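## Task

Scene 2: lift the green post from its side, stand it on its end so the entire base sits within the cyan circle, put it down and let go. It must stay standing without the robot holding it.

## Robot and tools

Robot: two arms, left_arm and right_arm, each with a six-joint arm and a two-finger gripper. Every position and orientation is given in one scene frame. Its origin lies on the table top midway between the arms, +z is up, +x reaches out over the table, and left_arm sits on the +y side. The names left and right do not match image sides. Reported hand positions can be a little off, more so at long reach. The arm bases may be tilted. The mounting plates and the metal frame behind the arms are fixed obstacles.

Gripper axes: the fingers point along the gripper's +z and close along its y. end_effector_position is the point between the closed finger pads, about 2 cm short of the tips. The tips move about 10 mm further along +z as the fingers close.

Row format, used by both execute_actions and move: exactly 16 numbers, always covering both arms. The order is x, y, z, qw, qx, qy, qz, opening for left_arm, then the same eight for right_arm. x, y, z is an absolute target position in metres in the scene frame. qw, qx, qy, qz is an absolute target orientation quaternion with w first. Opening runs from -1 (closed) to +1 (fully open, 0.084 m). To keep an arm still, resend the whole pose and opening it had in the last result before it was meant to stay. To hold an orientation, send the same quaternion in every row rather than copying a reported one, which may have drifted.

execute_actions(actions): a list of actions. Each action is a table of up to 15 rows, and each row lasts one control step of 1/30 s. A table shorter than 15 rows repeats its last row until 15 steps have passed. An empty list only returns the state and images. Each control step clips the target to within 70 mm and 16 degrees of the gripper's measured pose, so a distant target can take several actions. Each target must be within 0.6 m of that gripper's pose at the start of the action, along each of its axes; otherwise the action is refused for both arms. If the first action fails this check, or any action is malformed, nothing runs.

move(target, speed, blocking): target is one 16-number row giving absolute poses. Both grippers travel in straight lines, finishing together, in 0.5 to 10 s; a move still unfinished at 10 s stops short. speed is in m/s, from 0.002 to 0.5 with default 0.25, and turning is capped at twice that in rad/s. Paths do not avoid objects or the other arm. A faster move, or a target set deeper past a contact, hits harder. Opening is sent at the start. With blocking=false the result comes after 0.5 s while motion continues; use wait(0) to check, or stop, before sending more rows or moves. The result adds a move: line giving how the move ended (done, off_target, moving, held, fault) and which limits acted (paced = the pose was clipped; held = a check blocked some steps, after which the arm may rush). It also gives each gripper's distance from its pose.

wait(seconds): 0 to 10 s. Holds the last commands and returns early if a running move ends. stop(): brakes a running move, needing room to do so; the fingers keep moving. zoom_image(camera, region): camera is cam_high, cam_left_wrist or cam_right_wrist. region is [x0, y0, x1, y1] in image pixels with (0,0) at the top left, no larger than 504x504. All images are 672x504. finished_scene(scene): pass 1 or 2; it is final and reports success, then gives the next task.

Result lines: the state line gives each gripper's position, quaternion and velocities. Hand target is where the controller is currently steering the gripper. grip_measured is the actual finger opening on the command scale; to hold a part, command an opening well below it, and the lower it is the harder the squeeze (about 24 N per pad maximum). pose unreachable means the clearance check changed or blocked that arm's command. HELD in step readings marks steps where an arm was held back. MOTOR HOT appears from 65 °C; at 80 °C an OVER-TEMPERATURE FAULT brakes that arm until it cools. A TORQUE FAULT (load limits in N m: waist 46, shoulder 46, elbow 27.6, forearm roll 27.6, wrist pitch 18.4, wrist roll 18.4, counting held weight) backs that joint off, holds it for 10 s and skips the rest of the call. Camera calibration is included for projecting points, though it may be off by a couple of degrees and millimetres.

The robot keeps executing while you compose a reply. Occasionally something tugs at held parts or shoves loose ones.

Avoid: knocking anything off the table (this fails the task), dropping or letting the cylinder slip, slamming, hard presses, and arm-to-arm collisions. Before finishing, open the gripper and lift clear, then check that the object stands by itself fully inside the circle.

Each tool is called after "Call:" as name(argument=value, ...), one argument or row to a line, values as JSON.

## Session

Call:
execute_actions(
  actions=[],
)

Scene clock: 0.00 s.
left_arm: end_effector_position=(+0.5218, +0.5134, +0.2230) grip_measured=+1.00 end_effector_quat_wxyz=(+0.025, +0.923, -0.061, +0.379) end_effector_velocity=(-0.000, -0.000, -0.000) end_effector_angular_velocity=(+0.000, +0.001, -0.001) | right_arm: end_effector_position=(+0.5223, -0.1826, +0.3491) grip_measured=+1.00 end_effector_quat_wxyz=(+0.634, -0.513, +0.493, +0.304) end_effector_velocity=(+0.000, -0.000, +0.000) end_effector_angular_velocity=(-0.000, -0.000, -0.000)
Joint positions: left_arm=[ 0.498 -0.368 -0.653 -2.249  0.26   2.845  0.084] | right_arm=[-0.268 -0.116 -0.802  1.533  1.191  0.071  0.084]
Joint velocities: left_arm=[-0.     0.001 -0.     0.001 -0.001 -0.     0.   ] | right_arm=[ 0. -0. -0. -0. -0. -0. -0.]
Joint torques (N m, as the arm reports them, + toward a larger angle): no reading
Hand target (left_arm): +0.522, +0.513, +0.223; +0.025, +0.923, -0.061, +0.379
Hand target (right_arm): +0.522, -0.183, +0.349; +0.634, -0.513, +0.493, +0.304
camera_calibration (this result's frames):
cam_right_wrist: T_world_to_cam=[[-0.887749, 0.300362, -0.348832, 0.678769], [-0.332587, 0.105405, 0.937164, -0.0683501], [0.318257, 0.947983, 0.00632354, 0.135172], [0, 0, 0, 1]] pos_world=[0.536825, -0.324813, 0.299977]

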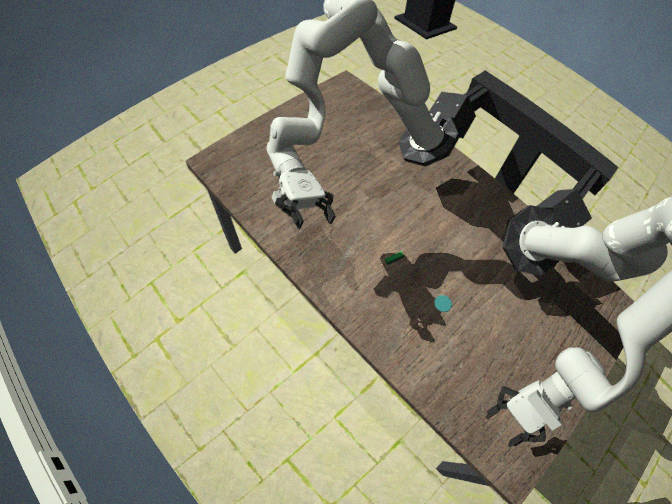

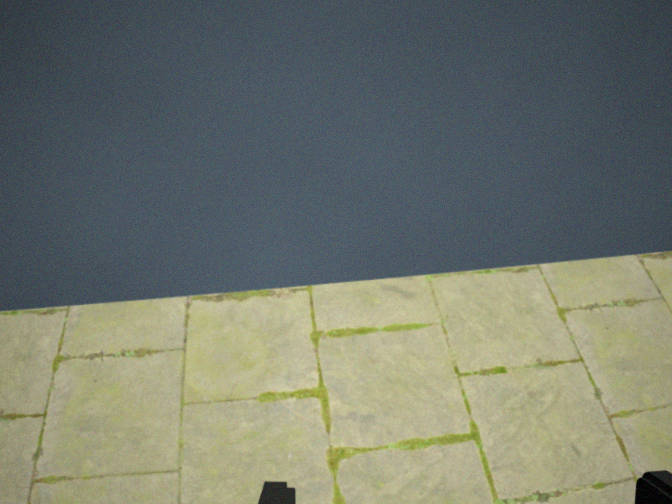

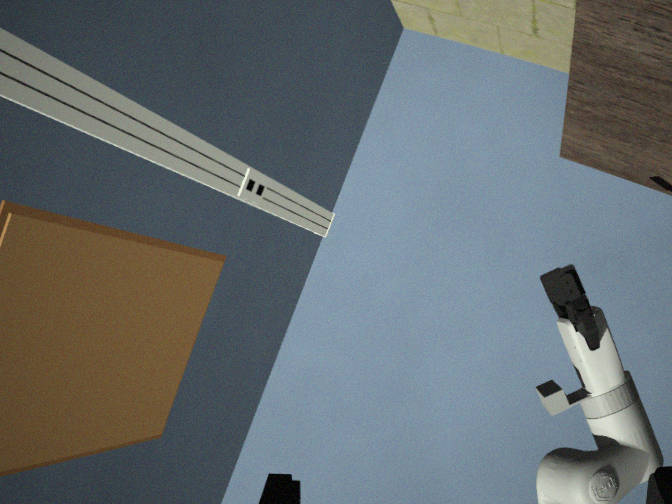

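Call:
zoom_image(
  camera="cam_high",
  region=[360, 220, 480, 340],
)

Region (360, 220, 480, 340) of cam_high's 672x504 image, scaled by 4.200, with more detail than that image has.

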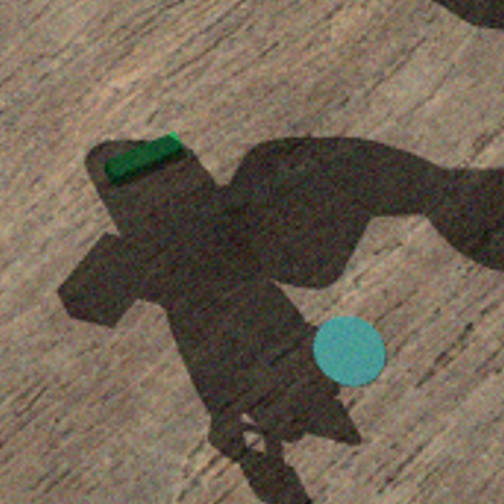

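Call:
move(
  target=[0.5218, 0.5134, 0.2230, 0.025, 0.923, -0.061, 0.379, 1, 0.291, -0.054, 0.10, 0.0566, -0.9137, 0.1366, 0.3785, 0.6],
  speed=0.5,
)

Scene clock: 15.17 s.
left_arm: end_effector_position=(+0.5218, +0.5134, +0.2230) grip_measured=+1.00 end_effector_quat_wxyz=(+0.025, +0.923, -0.061, +0.379) end_effector_velocity=(+0.000, +0.000, -0.000) end_effector_angular_velocity=(-0.000, +0.000, +0.001) | right_arm: end_effector_position=(+0.2913, -0.0531, +0.0995) grip_measured=+0.59 end_effector_quat_wxyz=(-0.058, +0.913, -0.137, -0.379) end_effector_velocity=(-0.002, +0.001, -0.001) end_effector_angular_velocity=(-0.008, +0.007, +0.009)
Joint positions: left_arm=[ 0.497 -0.368 -0.653 -2.247  0.259  2.842  0.084] | right_arm=[ 0.234  0.561 -1.065  0.002  0.865  0.794  0.069]
Joint velocities: left_arm=[ 0.  0. -0. -0.  0. -0.  0.] | right_arm=[ 0.003  0.011 -0.01  -0.006  0.011  0.008  0.   ]
Joint torques (N m, as the arm reports them, + toward a larger angle): left_arm=[ -2.19 -12.32 -13.    -0.07  -0.13  -0.23] | right_arm=[ 10.48 -24.73  -7.15   0.49   0.39   0.76]
Hand target (left_arm): +0.522, +0.513, +0.223; +0.025, +0.923, -0.061, +0.379
Hand target (right_arm): +0.291, -0.053, +0.099; -0.057, +0.913, -0.136, -0.379
Off the commanded pose (left_arm): 0.000 m, 0 deg.
Off the commanded pose (right_arm): 0.001 m, 0 deg.
move: done
camera_calibration (this result's frames):
cam_left_wrist: T_world_to_cam=[[-0.142168, -0.989817, 0.00718002, 0.610686], [-0.699133, 0.0952764, -0.708615, 0.53781], [0.700715, -0.105762, -0.705559, -0.0249453], [0, 0, 0, 1]] pos_world=[0.4803, 0.550589, 0.359115]
cam_right_wrist: T_world_to_cam=[[-0.302436, -0.953129, -0.00884043, 0.076847], [-0.664772, 0.204273, 0.718575, 0.19883], [-0.683089, 0.2232, -0.695393, 0.410497], [0, 0, 0, 1]] pos_world=[0.435824, -0.0589933, 0.143261]

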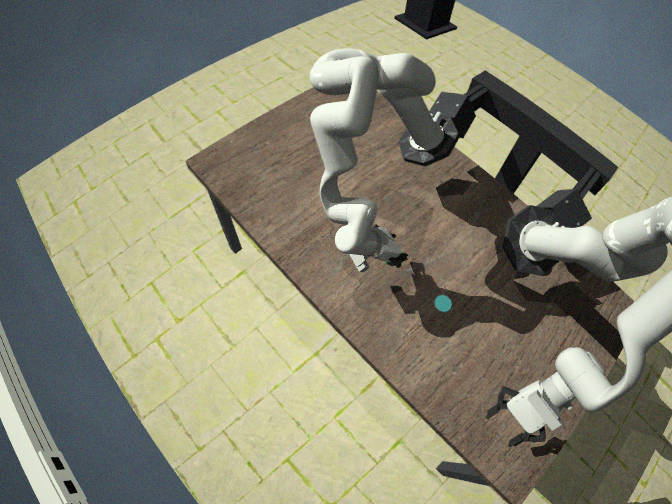

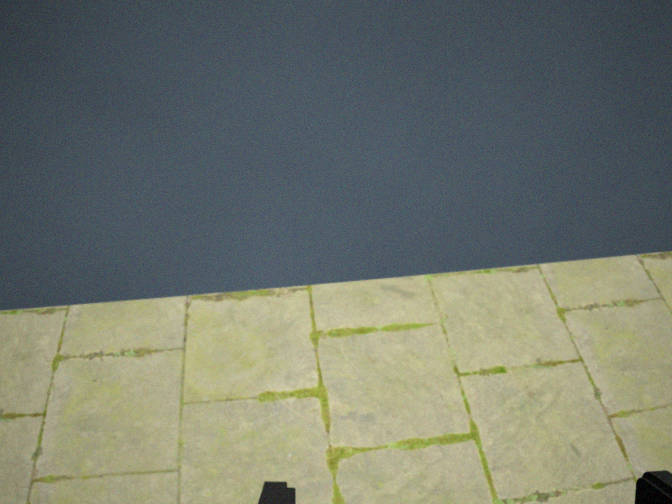

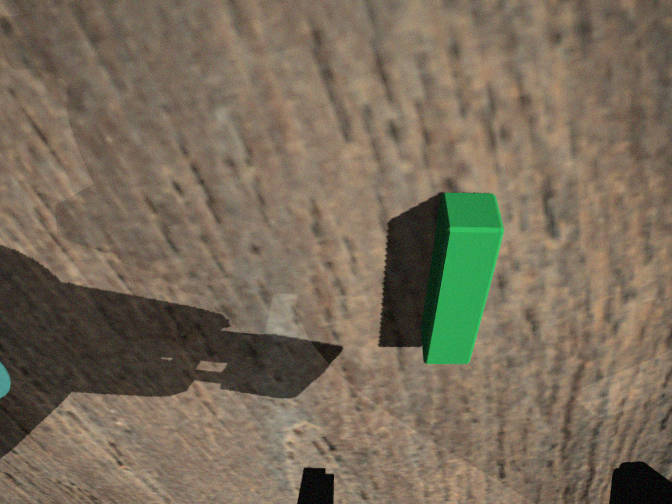

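Call:
zoom_image(
  camera="cam_right_wrist",
  region=[370, 180, 570, 380],
)

Region (370, 180, 570, 380) of cam_right_wrist's 672x504 image, scaled by 2.520, with more detail than that image has.

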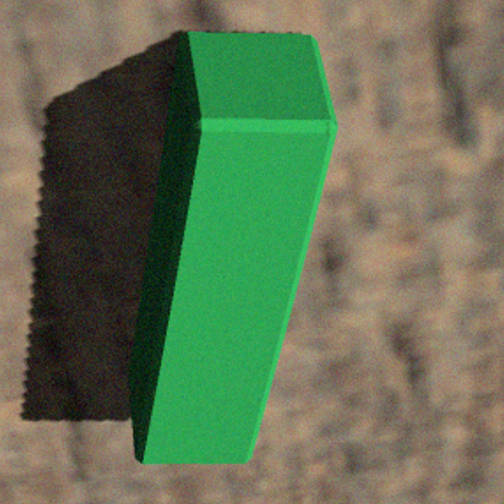

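Call:
move(
  target=[0.5218, 0.5134, 0.2230, 0.025, 0.923, -0.061, 0.379, 1, 0.2834, -0.0551, 0.0265, 0.0579, -0.9133, 0.1398, 0.3783, 0.0],
  speed=0.12,
)

Scene clock: 25.70 s.
left_arm: end_effector_position=(+0.5218, +0.5134, +0.2230) grip_measured=+1.00 end_effector_quat_wxyz=(+0.025, +0.923, -0.061, +0.379) end_effector_velocity=(-0.000, -0.001, -0.001) end_effector_angular_velocity=(-0.001, +0.001, -0.002) | right_arm: end_effector_position=(+0.2838, -0.0551, +0.0266) grip_measured=-0.01 end_effector_quat_wxyz=(-0.058, +0.913, -0.140, -0.378) end_effector_velocity=(-0.001, -0.000, -0.002) end_effector_angular_velocity=(-0.001, +0.003, +0.000)
Joint positions: left_arm=[ 0.497 -0.368 -0.653 -2.247  0.259  2.842  0.084] | right_arm=[ 0.158  0.75  -1.153 -0.036  0.759  0.756  0.044]
Joint velocities: left_arm=[-0.     0.002 -0.     0.002  0.    -0.001  0.   ] | right_arm=[-0.002  0.007 -0.003 -0.001 -0.001 -0.    -0.   ]
Joint torques (N m, as the arm reports them, + toward a larger angle): left_arm=[ -2.21 -12.31 -12.87  -0.02  -0.02  -0.18] | right_arm=[ 10.48 -24.93  -5.29   0.58   0.5    1.  ]
Hand target (left_arm): +0.522, +0.513, +0.223; +0.025, +0.923, -0.061, +0.379
Hand target (right_arm): +0.284, -0.055, +0.026; -0.058, +0.913, -0.140, -0.378
Off the commanded pose (left_arm): 0.000 m, 0 deg.
Off the commanded pose (right_arm): 0.000 m, 0 deg.
move: done
camera_calibration (this result's frames):
cam_left_wrist: T_world_to_cam=[[-0.142167, -0.989817, 0.00718133, 0.610685], [-0.699134, 0.095275, -0.708614, 0.537811], [0.700714, -0.105762, -0.70556, -0.0249442], [0, 0, 0, 1]] pos_world=[0.4803, 0.550588, 0.359115]
cam_right_wrist: T_world_to_cam=[[-0.307857, -0.951405, -0.00720253, 0.0736642], [-0.664677, 0.209648, 0.717114, 0.246959], [-0.680756, 0.225556, -0.696919, 0.354721], [0, 0, 0, 1]] pos_world=[0.428305, -0.0616994, 0.0706442]

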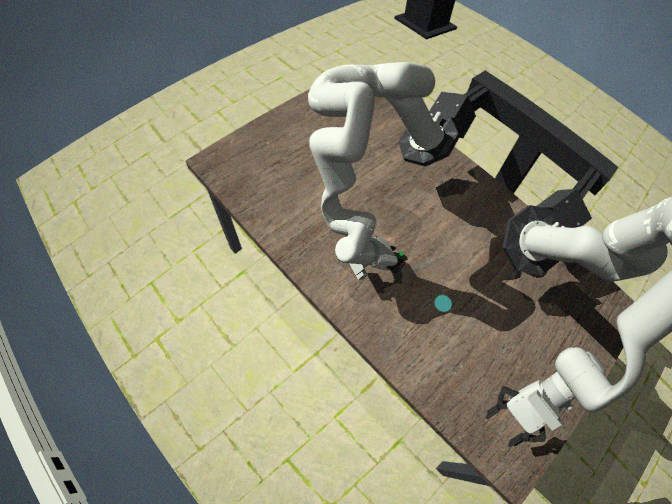

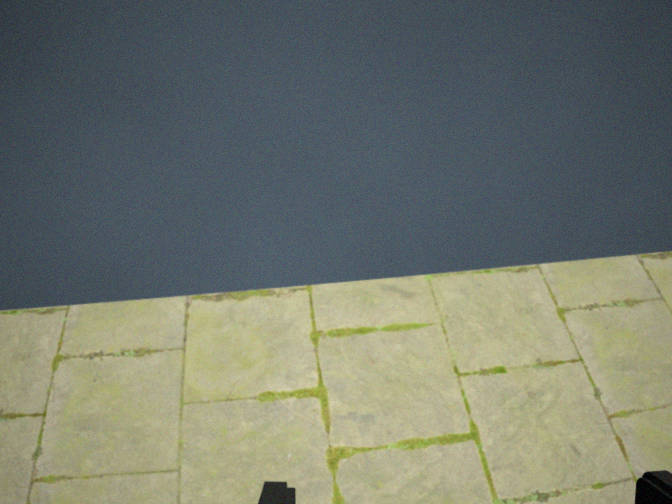

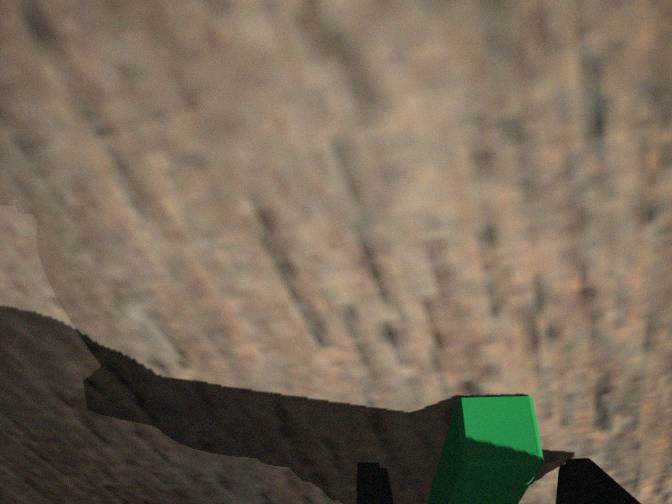

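Call:
execute_actions(
  actions=[
    [[0.5218,0.5134,0.2230,0.025,0.923,-0.061,0.379,1,0.2834,-0.0551,0.0265,0.0579,-0.9133,0.1398,0.3783,-0.1],[0.5218,0.5134,0.2230,0.025,0.923,-0.061,0.379,1,0.2834,-0.0551,0.0265,0.0579,-0.9133,0.1398,0.3783,-0.2],[0.5218,0.5134,0.2230,0.025,0.923,-0.061,0.379,1,0.2834,-0.0551,0.0265,0.0579,-0.9133,0.1398,0.3783,-0.3],[0.5218,0.5134,0.2230,0.025,0.923,-0.061,0.379,1,0.2834,-0.0551,0.0265,0.0579,-0.9133,0.1398,0.3783,-0.38],[0.5218,0.5134,0.2230,0.025,0.923,-0.061,0.379,1,0.2834,-0.0551,0.0265,0.0579,-0.9133,0.1398,0.3783,-0.45],[0.5218,0.5134,0.2230,0.025,0.923,-0.061,0.379,1,0.2834,-0.0551,0.0265,0.0579,-0.9133,0.1398,0.3783,-0.5],[0.5218,0.5134,0.2230,0.025,0.923,-0.061,0.379,1,0.2834,-0.0551,0.0265,0.0579,-0.9133,0.1398,0.3783,-0.54],[0.5218,0.5134,0.2230,0.025,0.923,-0.061,0.379,1,0.2834,-0.0551,0.0265,0.0579,-0.9133,0.1398,0.3783,-0.58],[0.5218,0.5134,0.2230,0.025,0.923,-0.061,0.379,1,0.2834,-0.0551,0.0265,0.0579,-0.9133,0.1398,0.3783,-0.61],[0.5218,0.5134,0.2230,0.025,0.923,-0.061,0.379,1,0.2834,-0.0551,0.0265,0.0579,-0.9133,0.1398,0.3783,-0.64],[0.5218,0.5134,0.2230,0.025,0.923,-0.061,0.379,1,0.2834,-0.0551,0.0265,0.0579,-0.9133,0.1398,0.3783,-0.67],[0.5218,0.5134,0.2230,0.025,0.923,-0.061,0.379,1,0.2834,-0.0551,0.0265,0.0579,-0.9133,0.1398,0.3783,-0.71],[0.5218,0.5134,0.2230,0.025,0.923,-0.061,0.379,1,0.2834,-0.0551,0.0265,0.0579,-0.9133,0.1398,0.3783,-0.78],[0.5218,0.5134,0.2230,0.025,0.923,-0.061,0.379,1,0.2834,-0.0551,0.0265,0.0579,-0.9133,0.1398,0.3783,-0.88],[0.5218,0.5134,0.2230,0.025,0.923,-0.061,0.379,1,0.2834,-0.0551,0.0265,0.0579,-0.9133,0.1398,0.3783,-1.0]],
  ],
)

Scene clock: 32.17 s.
left_arm: end_effector_position=(+0.5218, +0.5134, +0.2230) grip_measured=+1.00 end_effector_quat_wxyz=(+0.025, +0.923, -0.061, +0.379) end_effector_velocity=(+0.000, +0.000, +0.000) end_effector_angular_velocity=(+0.001, -0.001, +0.000) | right_arm: end_effector_position=(+0.2834, -0.0551, +0.0265) grip_measured=-0.64 end_effector_quat_wxyz=(-0.058, +0.913, -0.140, -0.378) end_effector_velocity=(+0.000, +0.000, +0.000) end_effector_angular_velocity=(+0.001, -0.001, +0.001)
Joint positions: left_arm=[ 0.497 -0.368 -0.653 -2.247  0.259  2.842  0.084] | right_arm=[ 0.158  0.751 -1.152 -0.035  0.759  0.755  0.016]
Joint velocities: left_arm=[ 0.    -0.001  0.    -0.     0.     0.001 -0.   ] | right_arm=[ 0.    -0.001  0.     0.     0.    -0.002  0.   ]
Joint torques (N m, as the arm reports them, + toward a larger angle): left_arm=[ -2.15 -12.25 -12.85   0.01  -0.08  -0.36] | right_arm=[ 10.73 -24.32  -5.33   0.66   0.44   1.11]
Hand target (left_arm): +0.522, +0.513, +0.223; +0.025, +0.923, -0.061, +0.379
Hand target (right_arm): +0.283, -0.055, +0.026; -0.058, +0.913, -0.140, -0.378
Off the commanded pose (left_arm): 0.000 m, 0 deg.
Off the commanded pose (right_arm): 0.000 m, 0 deg.
Step readings (end_effector_position):
0: left_arm (+0.5218, +0.5134, +0.2230) | right_arm (+0.2836, -0.0551, +0.0263)
1: left_arm (+0.5218, +0.5134, +0.2230) | right_arm (+0.2836, -0.0551, +0.0263)
2: left_arm (+0.5218, +0.5134, +0.2230) | right_arm (+0.2836, -0.0551, +0.0263)
4: left_arm (+0.5218, +0.5134, +0.2230) | right_arm (+0.2835, -0.0551, +0.0264)
8: left_arm (+0.5218, +0.5134, +0.2230) | right_arm (+0.2834, -0.0551, +0.0265)
15: end_effector_position above
camera_calibration (this result's frames):
cam_left_wrist: T_world_to_cam=[[-0.142167, -0.989817, 0.0071814, 0.610685], [-0.699134, 0.0952751, -0.708614, 0.537811], [0.700714, -0.105762, -0.70556, -0.0249443], [0, 0, 0, 1]] pos_world=[0.4803, 0.550588, 0.359115]
cam_right_wrist: T_world_to_cam=[[-0.307727, -0.951448, -0.00717889, 0.0734458], [-0.664151, 0.209392, 0.717676, 0.246593], [-0.681328, 0.225616, -0.696341, 0.354511], [0, 0, 0, 1]] pos_world=[0.427914, -0.061738, 0.0704136]

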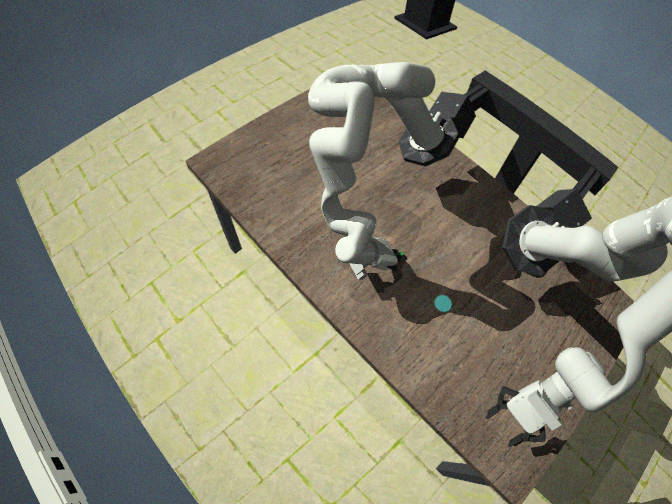

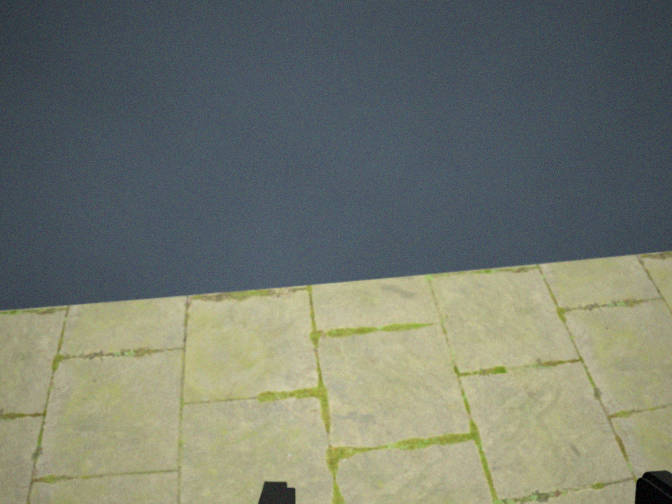

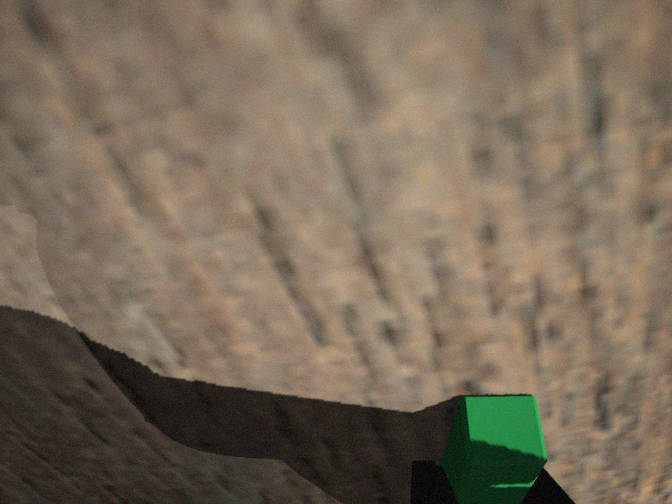

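Call:
move(
  target=[0.5218, 0.5134, 0.2230, 0.025, 0.923, -0.061, 0.379, 1, 0.365, 0.115, 0.125, -0.3650, 0.2778, 0.8811, 0.1151, -1],
  speed=0.5,
)

Scene clock: 45.90 s.
left_arm: end_effector_position=(+0.5218, +0.5134, +0.2230) grip_measured=+1.00 end_effector_quat_wxyz=(+0.025, +0.923, -0.061, +0.379) end_effector_velocity=(-0.000, +0.000, +0.000) end_effector_angular_velocity=(+0.000, -0.000, +0.000) | right_arm: end_effector_position=(+0.3642, +0.1151, +0.1259) grip_measured=-0.64 end_effector_quat_wxyz=(-0.365, +0.278, +0.881, +0.115) end_effector_velocity=(+0.000, +0.001, +0.001) end_effector_angular_velocity=(+0.006, +0.001, +0.005)
Joint positions: left_arm=[ 0.497 -0.368 -0.653 -2.247  0.259  2.842  0.084] | right_arm=[ 0.415  0.84  -1.519  0.223  0.851 -2.079  0.016]
Joint velocities: left_arm=[ 0.    -0.001  0.001  0.    -0.    -0.    -0.   ] | right_arm=[ 0.     0.003 -0.007  0.004  0.006 -0.008 -0.   ]
Joint torques (N m, as the arm reports them, + toward a larger angle): left_arm=[ -2.08 -12.15 -12.85  -0.14  -0.11  -0.27] | right_arm=[ 14.12 -29.04 -10.24   0.63   0.08   0.96]
Hand target (left_arm): +0.522, +0.513, +0.223; +0.025, +0.923, -0.061, +0.379
Hand target (right_arm): +0.364, +0.115, +0.126; -0.365, +0.278, +0.881, +0.115
Off the commanded pose (left_arm): 0.000 m, 0 deg.
Off the commanded pose (right_arm): 0.001 m, 0 deg.
move: done
camera_calibration (this result's frames):
cam_left_wrist: T_world_to_cam=[[-0.142167, -0.989817, 0.00718129, 0.610685], [-0.699134, 0.0952751, -0.708614, 0.537811], [0.700714, -0.105762, -0.70556, -0.0249442], [0, 0, 0, 1]] pos_world=[0.4803, 0.550588, 0.359115]
cam_right_wrist: T_world_to_cam=[[0.567902, 0.823048, -0.00889715, -0.261989], [0.586683, -0.412345, -0.696976, -0.0126277], [-0.577313, 0.390594, -0.717039, 0.386103], [0, 0, 0, 1]] pos_world=[0.379095, 0.0596129, 0.265719]

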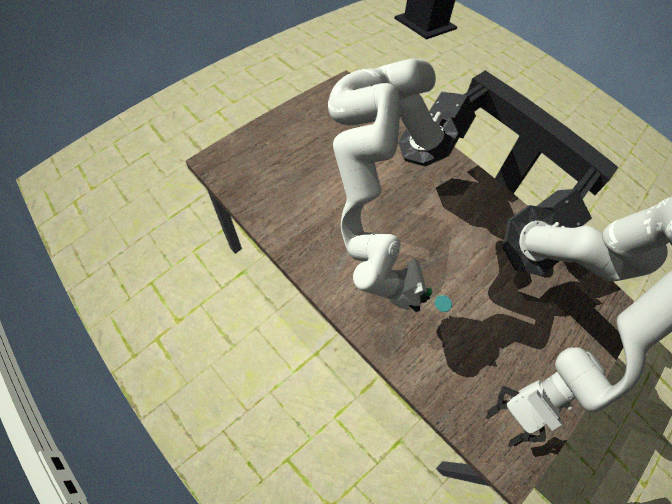

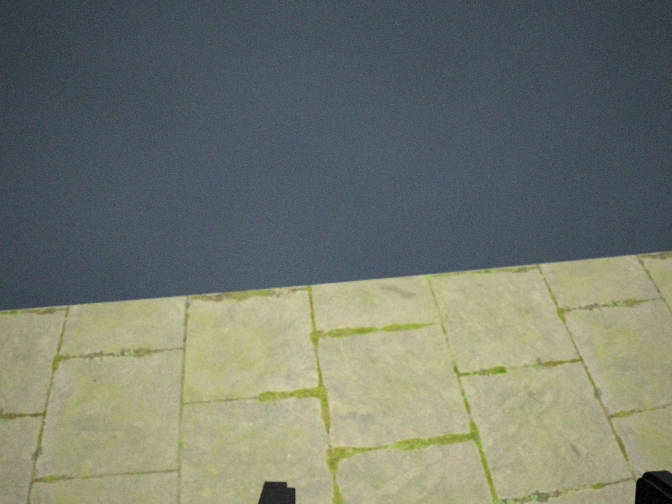

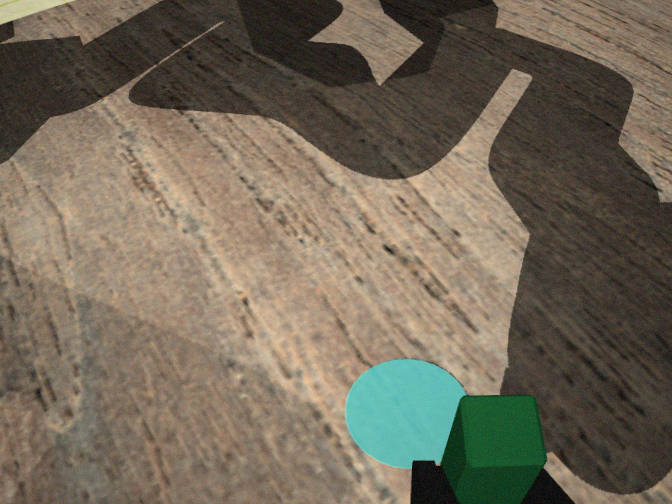

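Call:
move(
  target=[0.5218, 0.5134, 0.2230, 0.025, 0.923, -0.061, 0.379, 1, 0.2868, 0.1660, 0.047, -0.3650, 0.2778, 0.8811, 0.1151, -1],
  speed=0.2,
)

Scene clock: 53.13 s.
left_arm: end_effector_position=(+0.5218, +0.5134, +0.2230) grip_measured=+1.00 end_effector_quat_wxyz=(+0.025, +0.923, -0.061, +0.379) end_effector_velocity=(+0.000, -0.000, +0.000) end_effector_angular_velocity=(-0.001, -0.001, +0.000) | right_arm: end_effector_position=(+0.2875, +0.1660, +0.0472) grip_measured=-0.64 end_effector_quat_wxyz=(-0.365, +0.278, +0.881, +0.115) end_effector_velocity=(-0.005, +0.000, -0.004) end_effector_angular_velocity=(-0.003, +0.007, +0.006)
Joint positions: left_arm=[ 0.497 -0.368 -0.653 -2.247  0.259  2.842  0.084] | right_arm=[ 0.476  1.078 -1.547  0.296  0.638 -2.11   0.016]
Joint velocities: left_arm=[-0.    -0.    -0.    -0.     0.    -0.001 -0.   ] | right_arm=[ 0.001  0.01  -0.002  0.001  0.002 -0.002 -0.   ]
Joint torques (N m, as the arm reports them, + toward a larger angle): left_arm=[ -2.14 -12.12 -12.94  -0.12  -0.03  -0.16] | right_arm=[ 13.66 -28.27  -8.51   0.41   0.2    1.09]
Hand target (left_arm): +0.522, +0.513, +0.223; +0.025, +0.923, -0.061, +0.379
Hand target (right_arm): +0.287, +0.166, +0.047; -0.365, +0.278, +0.881, +0.115
Off the commanded pose (left_arm): 0.000 m, 0 deg.
Off the commanded pose (right_arm): 0.001 m, 0 deg.
move: done
camera_calibration (this result's frames):
cam_left_wrist: T_world_to_cam=[[-0.142167, -0.989817, 0.00718136, 0.610685], [-0.699134, 0.0952751, -0.708614, 0.537811], [0.700714, -0.105762, -0.70556, -0.0249441], [0, 0, 0, 1]] pos_world=[0.4803, 0.550588, 0.359115]
cam_right_wrist: T_world_to_cam=[[0.568378, 0.822723, -0.00856325, -0.26107], [0.587345, -0.413012, -0.696022, -0.00161089], [-0.57617, 0.390574, -0.71797, 0.265234], [0, 0, 0, 1]] pos_world=[0.302152, 0.11053, 0.187073]

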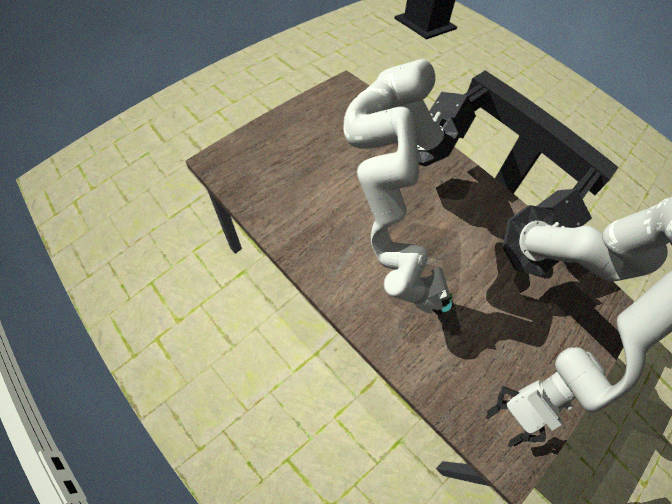

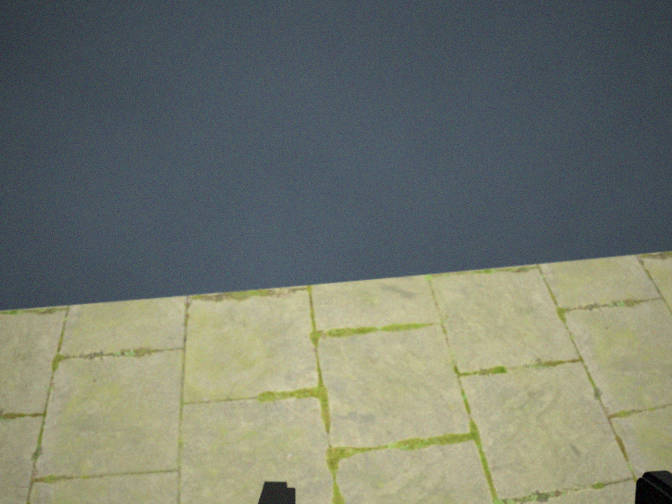

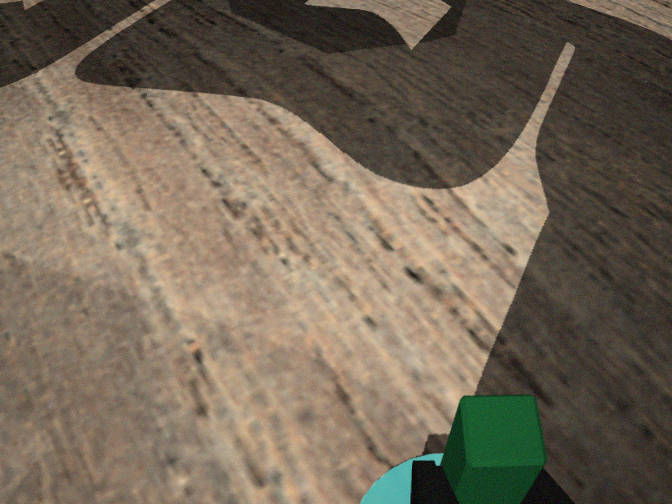

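No contact yet, so I'll descend slowly to z = 0.041.

Call:
move(
  target=[0.5218, 0.5134, 0.2230, 0.025, 0.923, -0.061, 0.379, 1, 0.2868, 0.1660, 0.041, -0.3650, 0.2778, 0.8811, 0.1151, -1],
  speed=0.02,
)

Scene clock: 55.73 s.
left_arm: end_effector_position=(+0.5218, +0.5134, +0.2230) grip_measured=+1.00 end_effector_quat_wxyz=(+0.025, +0.923, -0.061, +0.379) end_effector_velocity=(+0.000, +0.000, +0.001) end_effector_angular_velocity=(+0.000, -0.001, +0.001) | right_arm: end_effector_position=(+0.2867, +0.1660, +0.0411) grip_measured=-0.64 end_effector_quat_wxyz=(-0.365, +0.278, +0.881, +0.115) end_effector_velocity=(+0.000, +0.001, -0.002) end_effector_angular_velocity=(+0.001, -0.001, +0.001)
Joint positions: left_arm=[ 0.497 -0.368 -0.653 -2.247  0.259  2.842  0.084] | right_arm=[ 0.471  1.094 -1.559  0.296  0.637 -2.115  0.016]
Joint velocities: left_arm=[-0.    -0.001 -0.    -0.001 -0.     0.    -0.   ] | right_arm=[-0.001  0.006 -0.006 -0.    -0.    -0.002  0.   ]
Joint torques (N m, as the arm reports them, + toward a larger angle): left_arm=[ -2.19 -12.23 -12.8   -0.03  -0.06  -0.26] | right_arm=[ 13.87 -28.65  -8.63   0.42   0.1    1.04]
Hand target (left_arm): +0.522, +0.513, +0.223; +0.025, +0.923, -0.061, +0.379
Hand target (right_arm): +0.287, +0.166, +0.041; -0.365, +0.278, +0.881, +0.115
Off the commanded pose (left_arm): 0.000 m, 0 deg.
Off the commanded pose (right_arm): 0.000 m, 0 deg.
move: done
camera_calibration (this result's frames):
cam_left_wrist: T_world_to_cam=[[-0.142167, -0.989817, 0.00718134, 0.610685], [-0.699134, 0.0952751, -0.708614, 0.537811], [0.700714, -0.105762, -0.70556, -0.0249442], [0, 0, 0, 1]] pos_world=[0.4803, 0.550588, 0.359115]
cam_right_wrist: T_world_to_cam=[[0.567625, 0.823237, -0.00915445, -0.260545], [0.587158, -0.412592, -0.696429, -0.00538146], [-0.577103, 0.389935, -0.717567, 0.260813], [0, 0, 0, 1]] pos_world=[0.301568, 0.11057, 0.181018]

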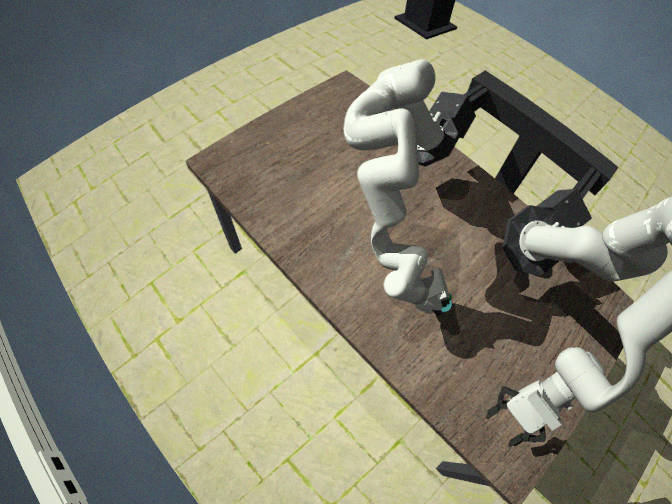

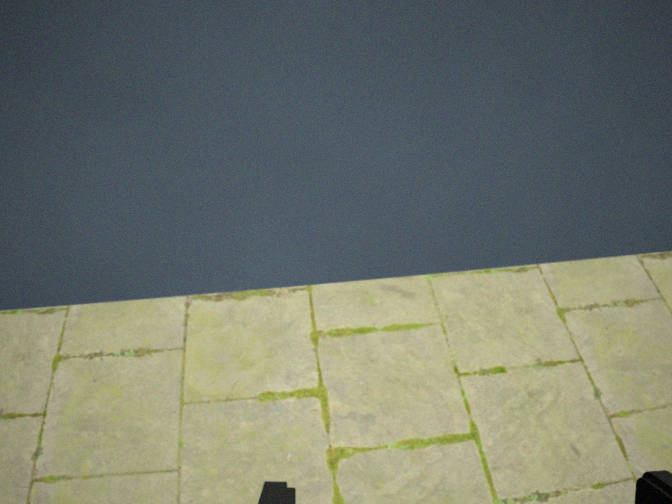

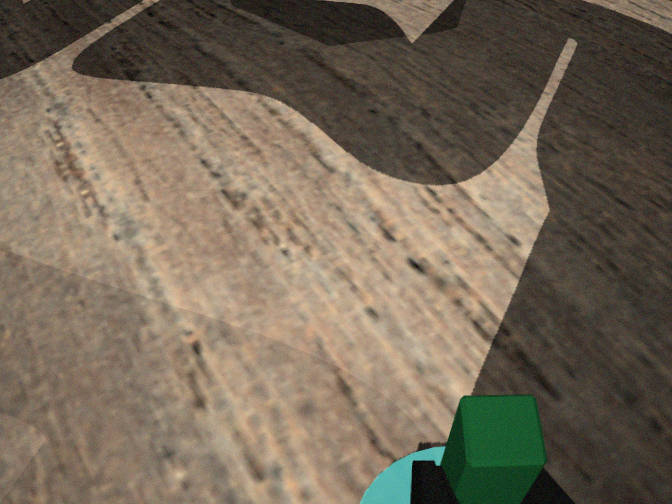

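Call:
move(
  target=[0.5218, 0.5134, 0.2230, 0.025, 0.923, -0.061, 0.379, 1, 0.2868, 0.1660, 0.039, -0.3650, 0.2778, 0.8811, 0.1151, -1],
  speed=0.01,
)

Scene clock: 57.63 s.
left_arm: end_effector_position=(+0.5218, +0.5134, +0.2230) grip_measured=+1.00 end_effector_quat_wxyz=(+0.025, +0.923, -0.061, +0.379) end_effector_velocity=(-0.000, +0.000, -0.000) end_effector_angular_velocity=(+0.001, +0.001, +0.000) | right_arm: end_effector_position=(+0.2872, +0.1667, +0.0403) grip_measured=-0.64 end_effector_quat_wxyz=(-0.365, +0.277, +0.881, +0.116) end_effector_velocity=(-0.000, +0.001, -0.000) end_effector_angular_velocity=(+0.001, -0.001, +0.002)
Joint positions: left_arm=[ 0.497 -0.368 -0.653 -2.247  0.259  2.842  0.084] | right_arm=[ 0.47   1.098 -1.565  0.296  0.637 -2.117  0.016]
Joint velocities: left_arm=[ 0.001 -0.     0.001  0.001 -0.     0.    -0.   ] | right_arm=[ 0.001  0.002 -0.002 -0.    -0.    -0.001  0.   ]
Joint torques (N m, as the arm reports them, + toward a larger angle): left_arm=[ -2.11 -12.1  -12.88  -0.1   -0.1   -0.27] | right_arm=[  8.86 -21.58  -7.69  -0.92  -1.94   1.08]
Hand target (left_arm): +0.522, +0.513, +0.223; +0.025, +0.923, -0.061, +0.379
Hand target (right_arm): +0.287, +0.166, +0.039; -0.365, +0.278, +0.881, +0.115
Off the commanded pose (left_arm): 0.000 m, 0 deg.
Off the commanded pose (right_arm): 0.002 m, 0 deg.
move: done
camera_calibration (this result's frames):
cam_left_wrist: T_world_to_cam=[[-0.142167, -0.989817, 0.00718121, 0.610685], [-0.699134, 0.0952753, -0.708614, 0.537811], [0.700714, -0.105762, -0.70556, -0.0249442], [0, 0, 0, 1]] pos_world=[0.4803, 0.550588, 0.359115]
cam_right_wrist: T_world_to_cam=[[0.567178, 0.823562, -0.0074526, -0.261394], [0.588008, -0.411257, -0.696501, -0.00640866], [-0.576677, 0.390658, -0.717517, 0.259998], [0, 0, 0, 1]] pos_world=[0.30196, 0.111068, 0.180141]

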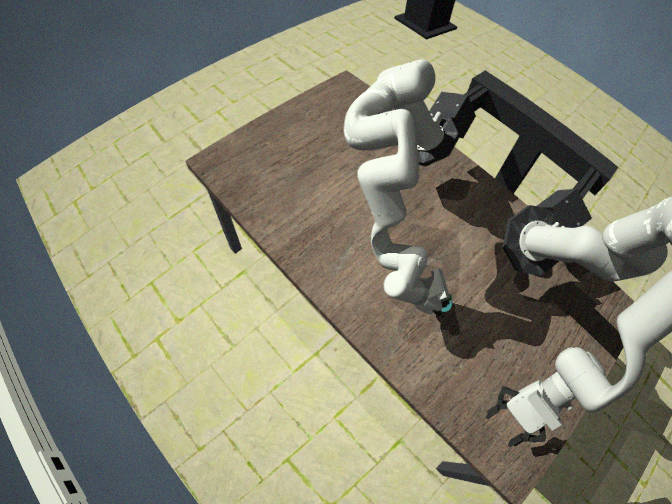

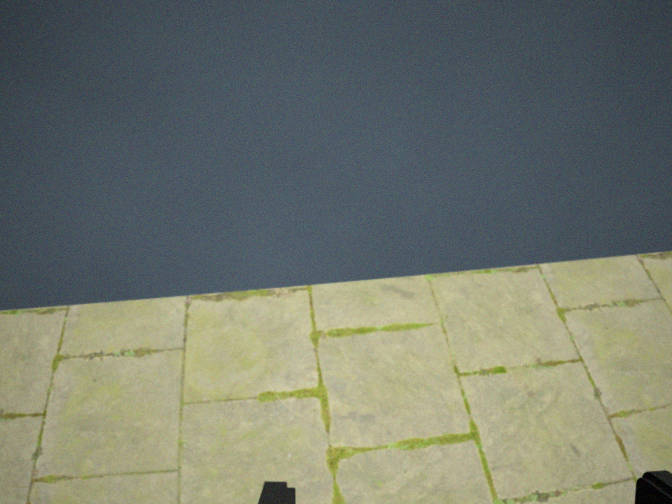

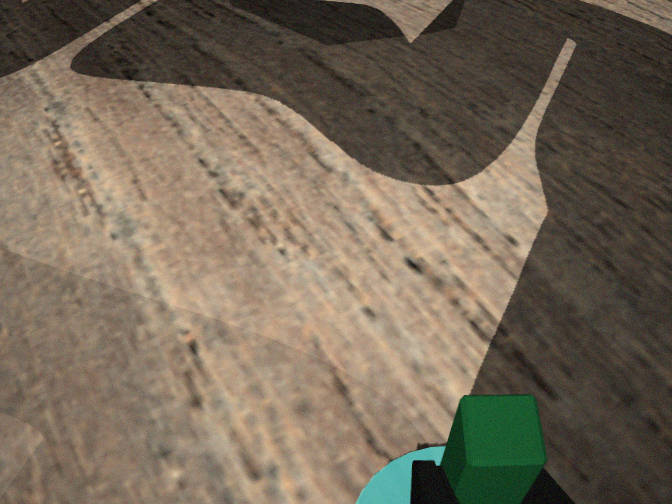

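Call:
move(
  target=[0.5218, 0.5134, 0.2230, 0.025, 0.923, -0.061, 0.379, 1, 0.2870, 0.1663, 0.0409, -0.3650, 0.2778, 0.8811, 0.1151, -1],
  speed=0.01,
)

Scene clock: 59.07 s.
left_arm: end_effector_position=(+0.5218, +0.5134, +0.2230) grip_measured=+1.00 end_effector_quat_wxyz=(+0.025, +0.923, -0.061, +0.379) end_effector_velocity=(-0.001, -0.001, -0.001) end_effector_angular_velocity=(-0.002, +0.002, +0.001) | right_arm: end_effector_position=(+0.2871, +0.1656, +0.0398) grip_measured=-0.64 end_effector_quat_wxyz=(-0.365, +0.279, +0.881, +0.115) end_effector_velocity=(-0.001, -0.000, +0.001) end_effector_angular_velocity=(-0.001, +0.001, +0.001)
Joint positions: left_arm=[ 0.497 -0.368 -0.653 -2.247  0.259  2.842  0.084] | right_arm=[ 0.469  1.096 -1.562  0.295  0.636 -2.115  0.016]
Joint velocities: left_arm=[-0.     0.002  0.    -0.002 -0.    -0.     0.   ] | right_arm=[ 0.001 -0.002  0.003 -0.     0.002  0.001 -0.   ]
Joint torques (N m, as the arm reports them, + toward a larger angle): left_arm=[ -2.12 -12.38 -12.82  -0.06   0.02  -0.21] | right_arm=[ 11.35 -24.13  -6.25  -0.72   0.43   1.1 ]
Hand target (left_arm): +0.522, +0.513, +0.223; +0.025, +0.923, -0.061, +0.379
Hand target (right_arm): +0.287, +0.166, +0.041; -0.365, +0.278, +0.881, +0.115
Off the commanded pose (left_arm): 0.000 m, 0 deg.
Off the commanded pose (right_arm): 0.001 m, 0 deg.
move: done
camera_calibration (this result's frames):
cam_left_wrist: T_world_to_cam=[[-0.142167, -0.989817, 0.00718136, 0.610685], [-0.699134, 0.095275, -0.708614, 0.537811], [0.700714, -0.105762, -0.70556, -0.0249442], [0, 0, 0, 1]] pos_world=[0.4803, 0.550588, 0.359115]
cam_right_wrist: T_world_to_cam=[[0.568596, 0.822555, -0.0101243, -0.260573], [0.586462, -0.413965, -0.696201, -0.00627848], [-0.576854, 0.38992, -0.717776, 0.2601], [0, 0, 0, 1]] pos_world=[0.301883, 0.110319, 0.179684]

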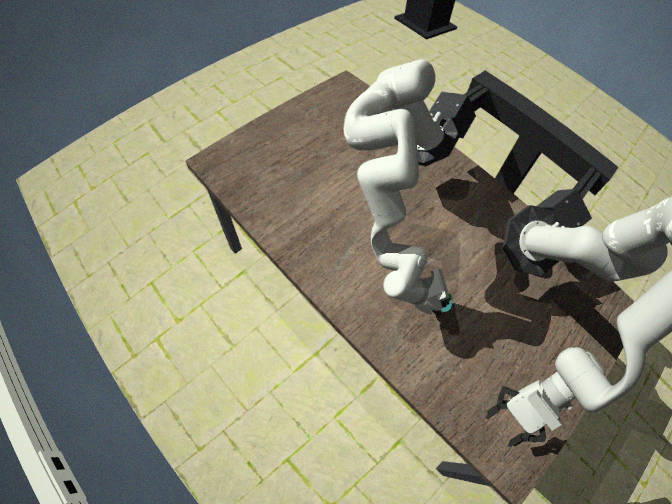

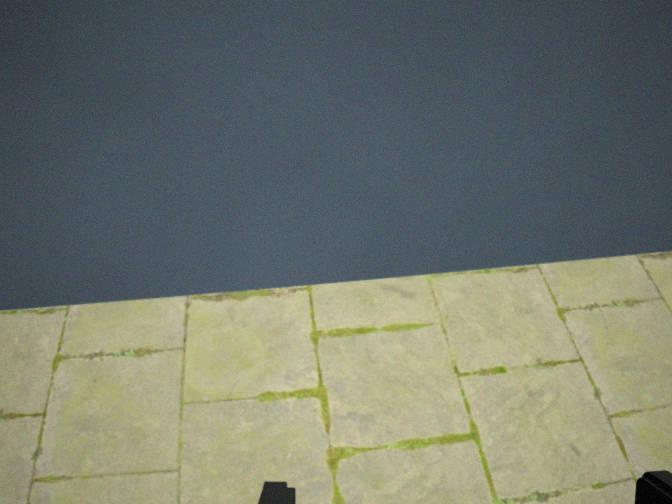

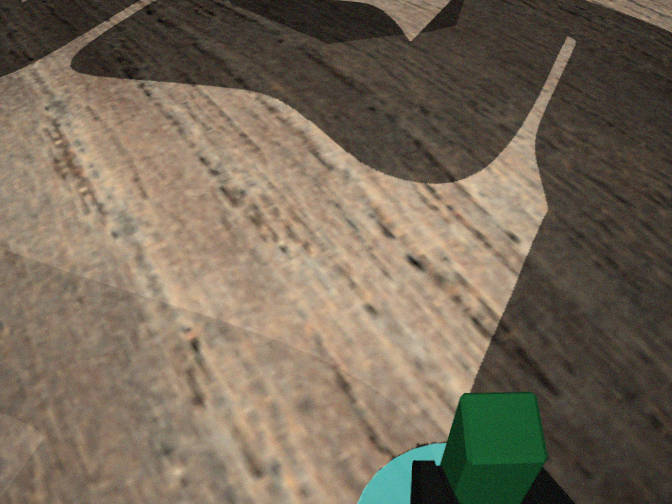

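Call:
execute_actions(
  actions=[
    [[0.5218,0.5134,0.2230,0.025,0.923,-0.061,0.379,1,0.2870,0.1663,0.0402,-0.3650,0.2778,0.8811,0.1151,-0.9],[0.5218,0.5134,0.2230,0.025,0.923,-0.061,0.379,1,0.2870,0.1663,0.0402,-0.3650,0.2778,0.8811,0.1151,-0.85],[0.5218,0.5134,0.2230,0.025,0.923,-0.061,0.379,1,0.2870,0.1663,0.0402,-0.3650,0.2778,0.8811,0.1151,-0.8],[0.5218,0.5134,0.2230,0.025,0.923,-0.061,0.379,1,0.2870,0.1663,0.0402,-0.3650,0.2778,0.8811,0.1151,-0.75],[0.5218,0.5134,0.2230,0.025,0.923,-0.061,0.379,1,0.2870,0.1663,0.0402,-0.3650,0.2778,0.8811,0.1151,-0.7],[0.5218,0.5134,0.2230,0.025,0.923,-0.061,0.379,1,0.2870,0.1663,0.0402,-0.3650,0.2778,0.8811,0.1151,-0.66],[0.5218,0.5134,0.2230,0.025,0.923,-0.061,0.379,1,0.2870,0.1663,0.0402,-0.3650,0.2778,0.8811,0.1151,-0.62],[0.5218,0.5134,0.2230,0.025,0.923,-0.061,0.379,1,0.2870,0.1663,0.0402,-0.3650,0.2778,0.8811,0.1151,-0.58],[0.5218,0.5134,0.2230,0.025,0.923,-0.061,0.379,1,0.2870,0.1663,0.0402,-0.3650,0.2778,0.8811,0.1151,-0.53],[0.5218,0.5134,0.2230,0.025,0.923,-0.061,0.379,1,0.2870,0.1663,0.0402,-0.3650,0.2778,0.8811,0.1151,-0.46],[0.5218,0.5134,0.2230,0.025,0.923,-0.061,0.379,1,0.2870,0.1663,0.0402,-0.3650,0.2778,0.8811,0.1151,-0.36],[0.5218,0.5134,0.2230,0.025,0.923,-0.061,0.379,1,0.2870,0.1663,0.0402,-0.3650,0.2778,0.8811,0.1151,-0.22],[0.5218,0.5134,0.2230,0.025,0.923,-0.061,0.379,1,0.2870,0.1663,0.0402,-0.3650,0.2778,0.8811,0.1151,-0.05],[0.5218,0.5134,0.2230,0.025,0.923,-0.061,0.379,1,0.2870,0.1663,0.0402,-0.3650,0.2778,0.8811,0.1151,0.15],[0.5218,0.5134,0.2230,0.025,0.923,-0.061,0.379,1,0.2870,0.1663,0.0402,-0.3650,0.2778,0.8811,0.1151,0.4]],
  ],
)

Scene clock: 64.57 s.
left_arm: end_effector_position=(+0.5218, +0.5134, +0.2230) grip_measured=+1.00 end_effector_quat_wxyz=(+0.025, +0.923, -0.061, +0.379) end_effector_velocity=(-0.000, -0.001, -0.001) end_effector_angular_velocity=(-0.002, +0.001, +0.000) | right_arm: end_effector_position=(+0.2870, +0.1663, +0.0402) grip_measured=-0.04 end_effector_quat_wxyz=(-0.365, +0.278, +0.881, +0.115) end_effector_velocity=(+0.000, +0.000, -0.000) end_effector_angular_velocity=(-0.000, -0.001, -0.001)
Joint positions: left_arm=[ 0.497 -0.368 -0.653 -2.247  0.259  2.842  0.084] | right_arm=[ 0.47   1.097 -1.564  0.296  0.637 -2.116  0.042]
Joint velocities: left_arm=[-0.001  0.002  0.    -0.001 -0.    -0.001  0.   ] | right_arm=[ 0.    -0.     0.    -0.    -0.002  0.001  0.211]
Joint torques (N m, as the arm reports them, + toward a larger angle): left_arm=[ -2.04 -12.25 -12.95  -0.09  -0.07  -0.25] | right_arm=[ 13.84 -28.34  -8.61   0.12   0.29   1.06]
Hand target (left_arm): +0.522, +0.513, +0.223; +0.025, +0.923, -0.061, +0.379
Hand target (right_arm): +0.287, +0.166, +0.040; -0.365, +0.278, +0.881, +0.115
Off the commanded pose (left_arm): 0.000 m, 0 deg.
Off the commanded pose (right_arm): 0.000 m, 0 deg.
Step readings (end_effector_position):
0: left_arm (+0.5218, +0.5134, +0.2230) | right_arm (+0.2870, +0.1663, +0.0409)
1: left_arm (+0.5218, +0.5134, +0.2230) | right_arm (+0.2870, +0.1663, +0.0409)
2: left_arm (+0.5218, +0.5134, +0.2230) | right_arm (+0.2870, +0.1663, +0.0408)
4: left_arm (+0.5218, +0.5134, +0.2230) | right_arm (+0.2870, +0.1663, +0.0406)
8: left_arm (+0.5218, +0.5134, +0.2230) | right_arm (+0.2869, +0.1663, +0.0402)
15: end_effector_position above
camera_calibration (this result's frames):
cam_left_wrist: T_world_to_cam=[[-0.142167, -0.989817, 0.00718142, 0.610685], [-0.699134, 0.095275, -0.708614, 0.537811], [0.700714, -0.105762, -0.70556, -0.0249442], [0, 0, 0, 1]] pos_world=[0.4803, 0.550588, 0.359115]
cam_right_wrist: T_world_to_cam=[[0.567651, 0.823221, -0.00894807, -0.261012], [0.587236, -0.412498, -0.696419, -0.0060719], [-0.576997, 0.390068, -0.71758, 0.260126], [0, 0, 0, 1]] pos_world=[0.301822, 0.110899, 0.180097]

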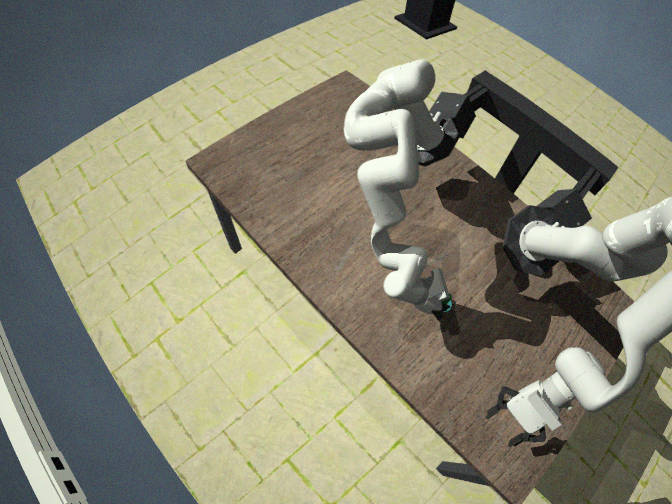

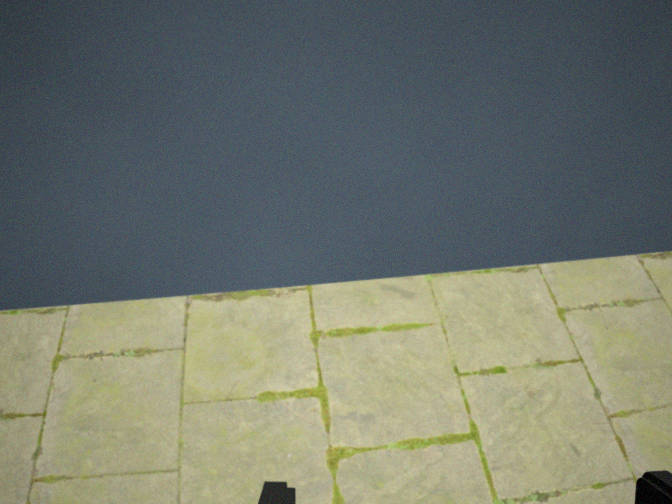

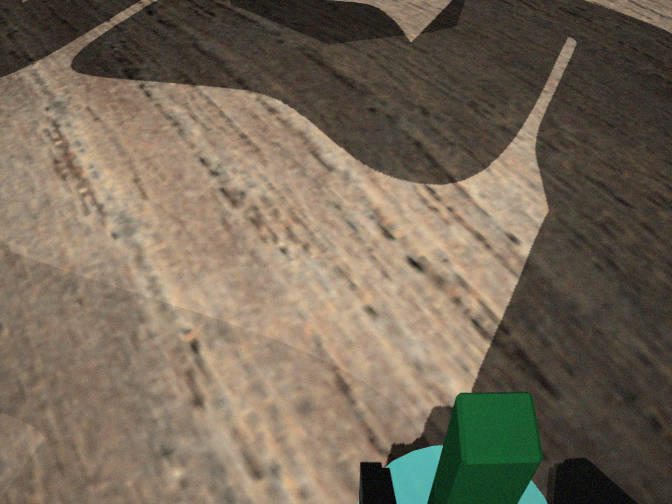

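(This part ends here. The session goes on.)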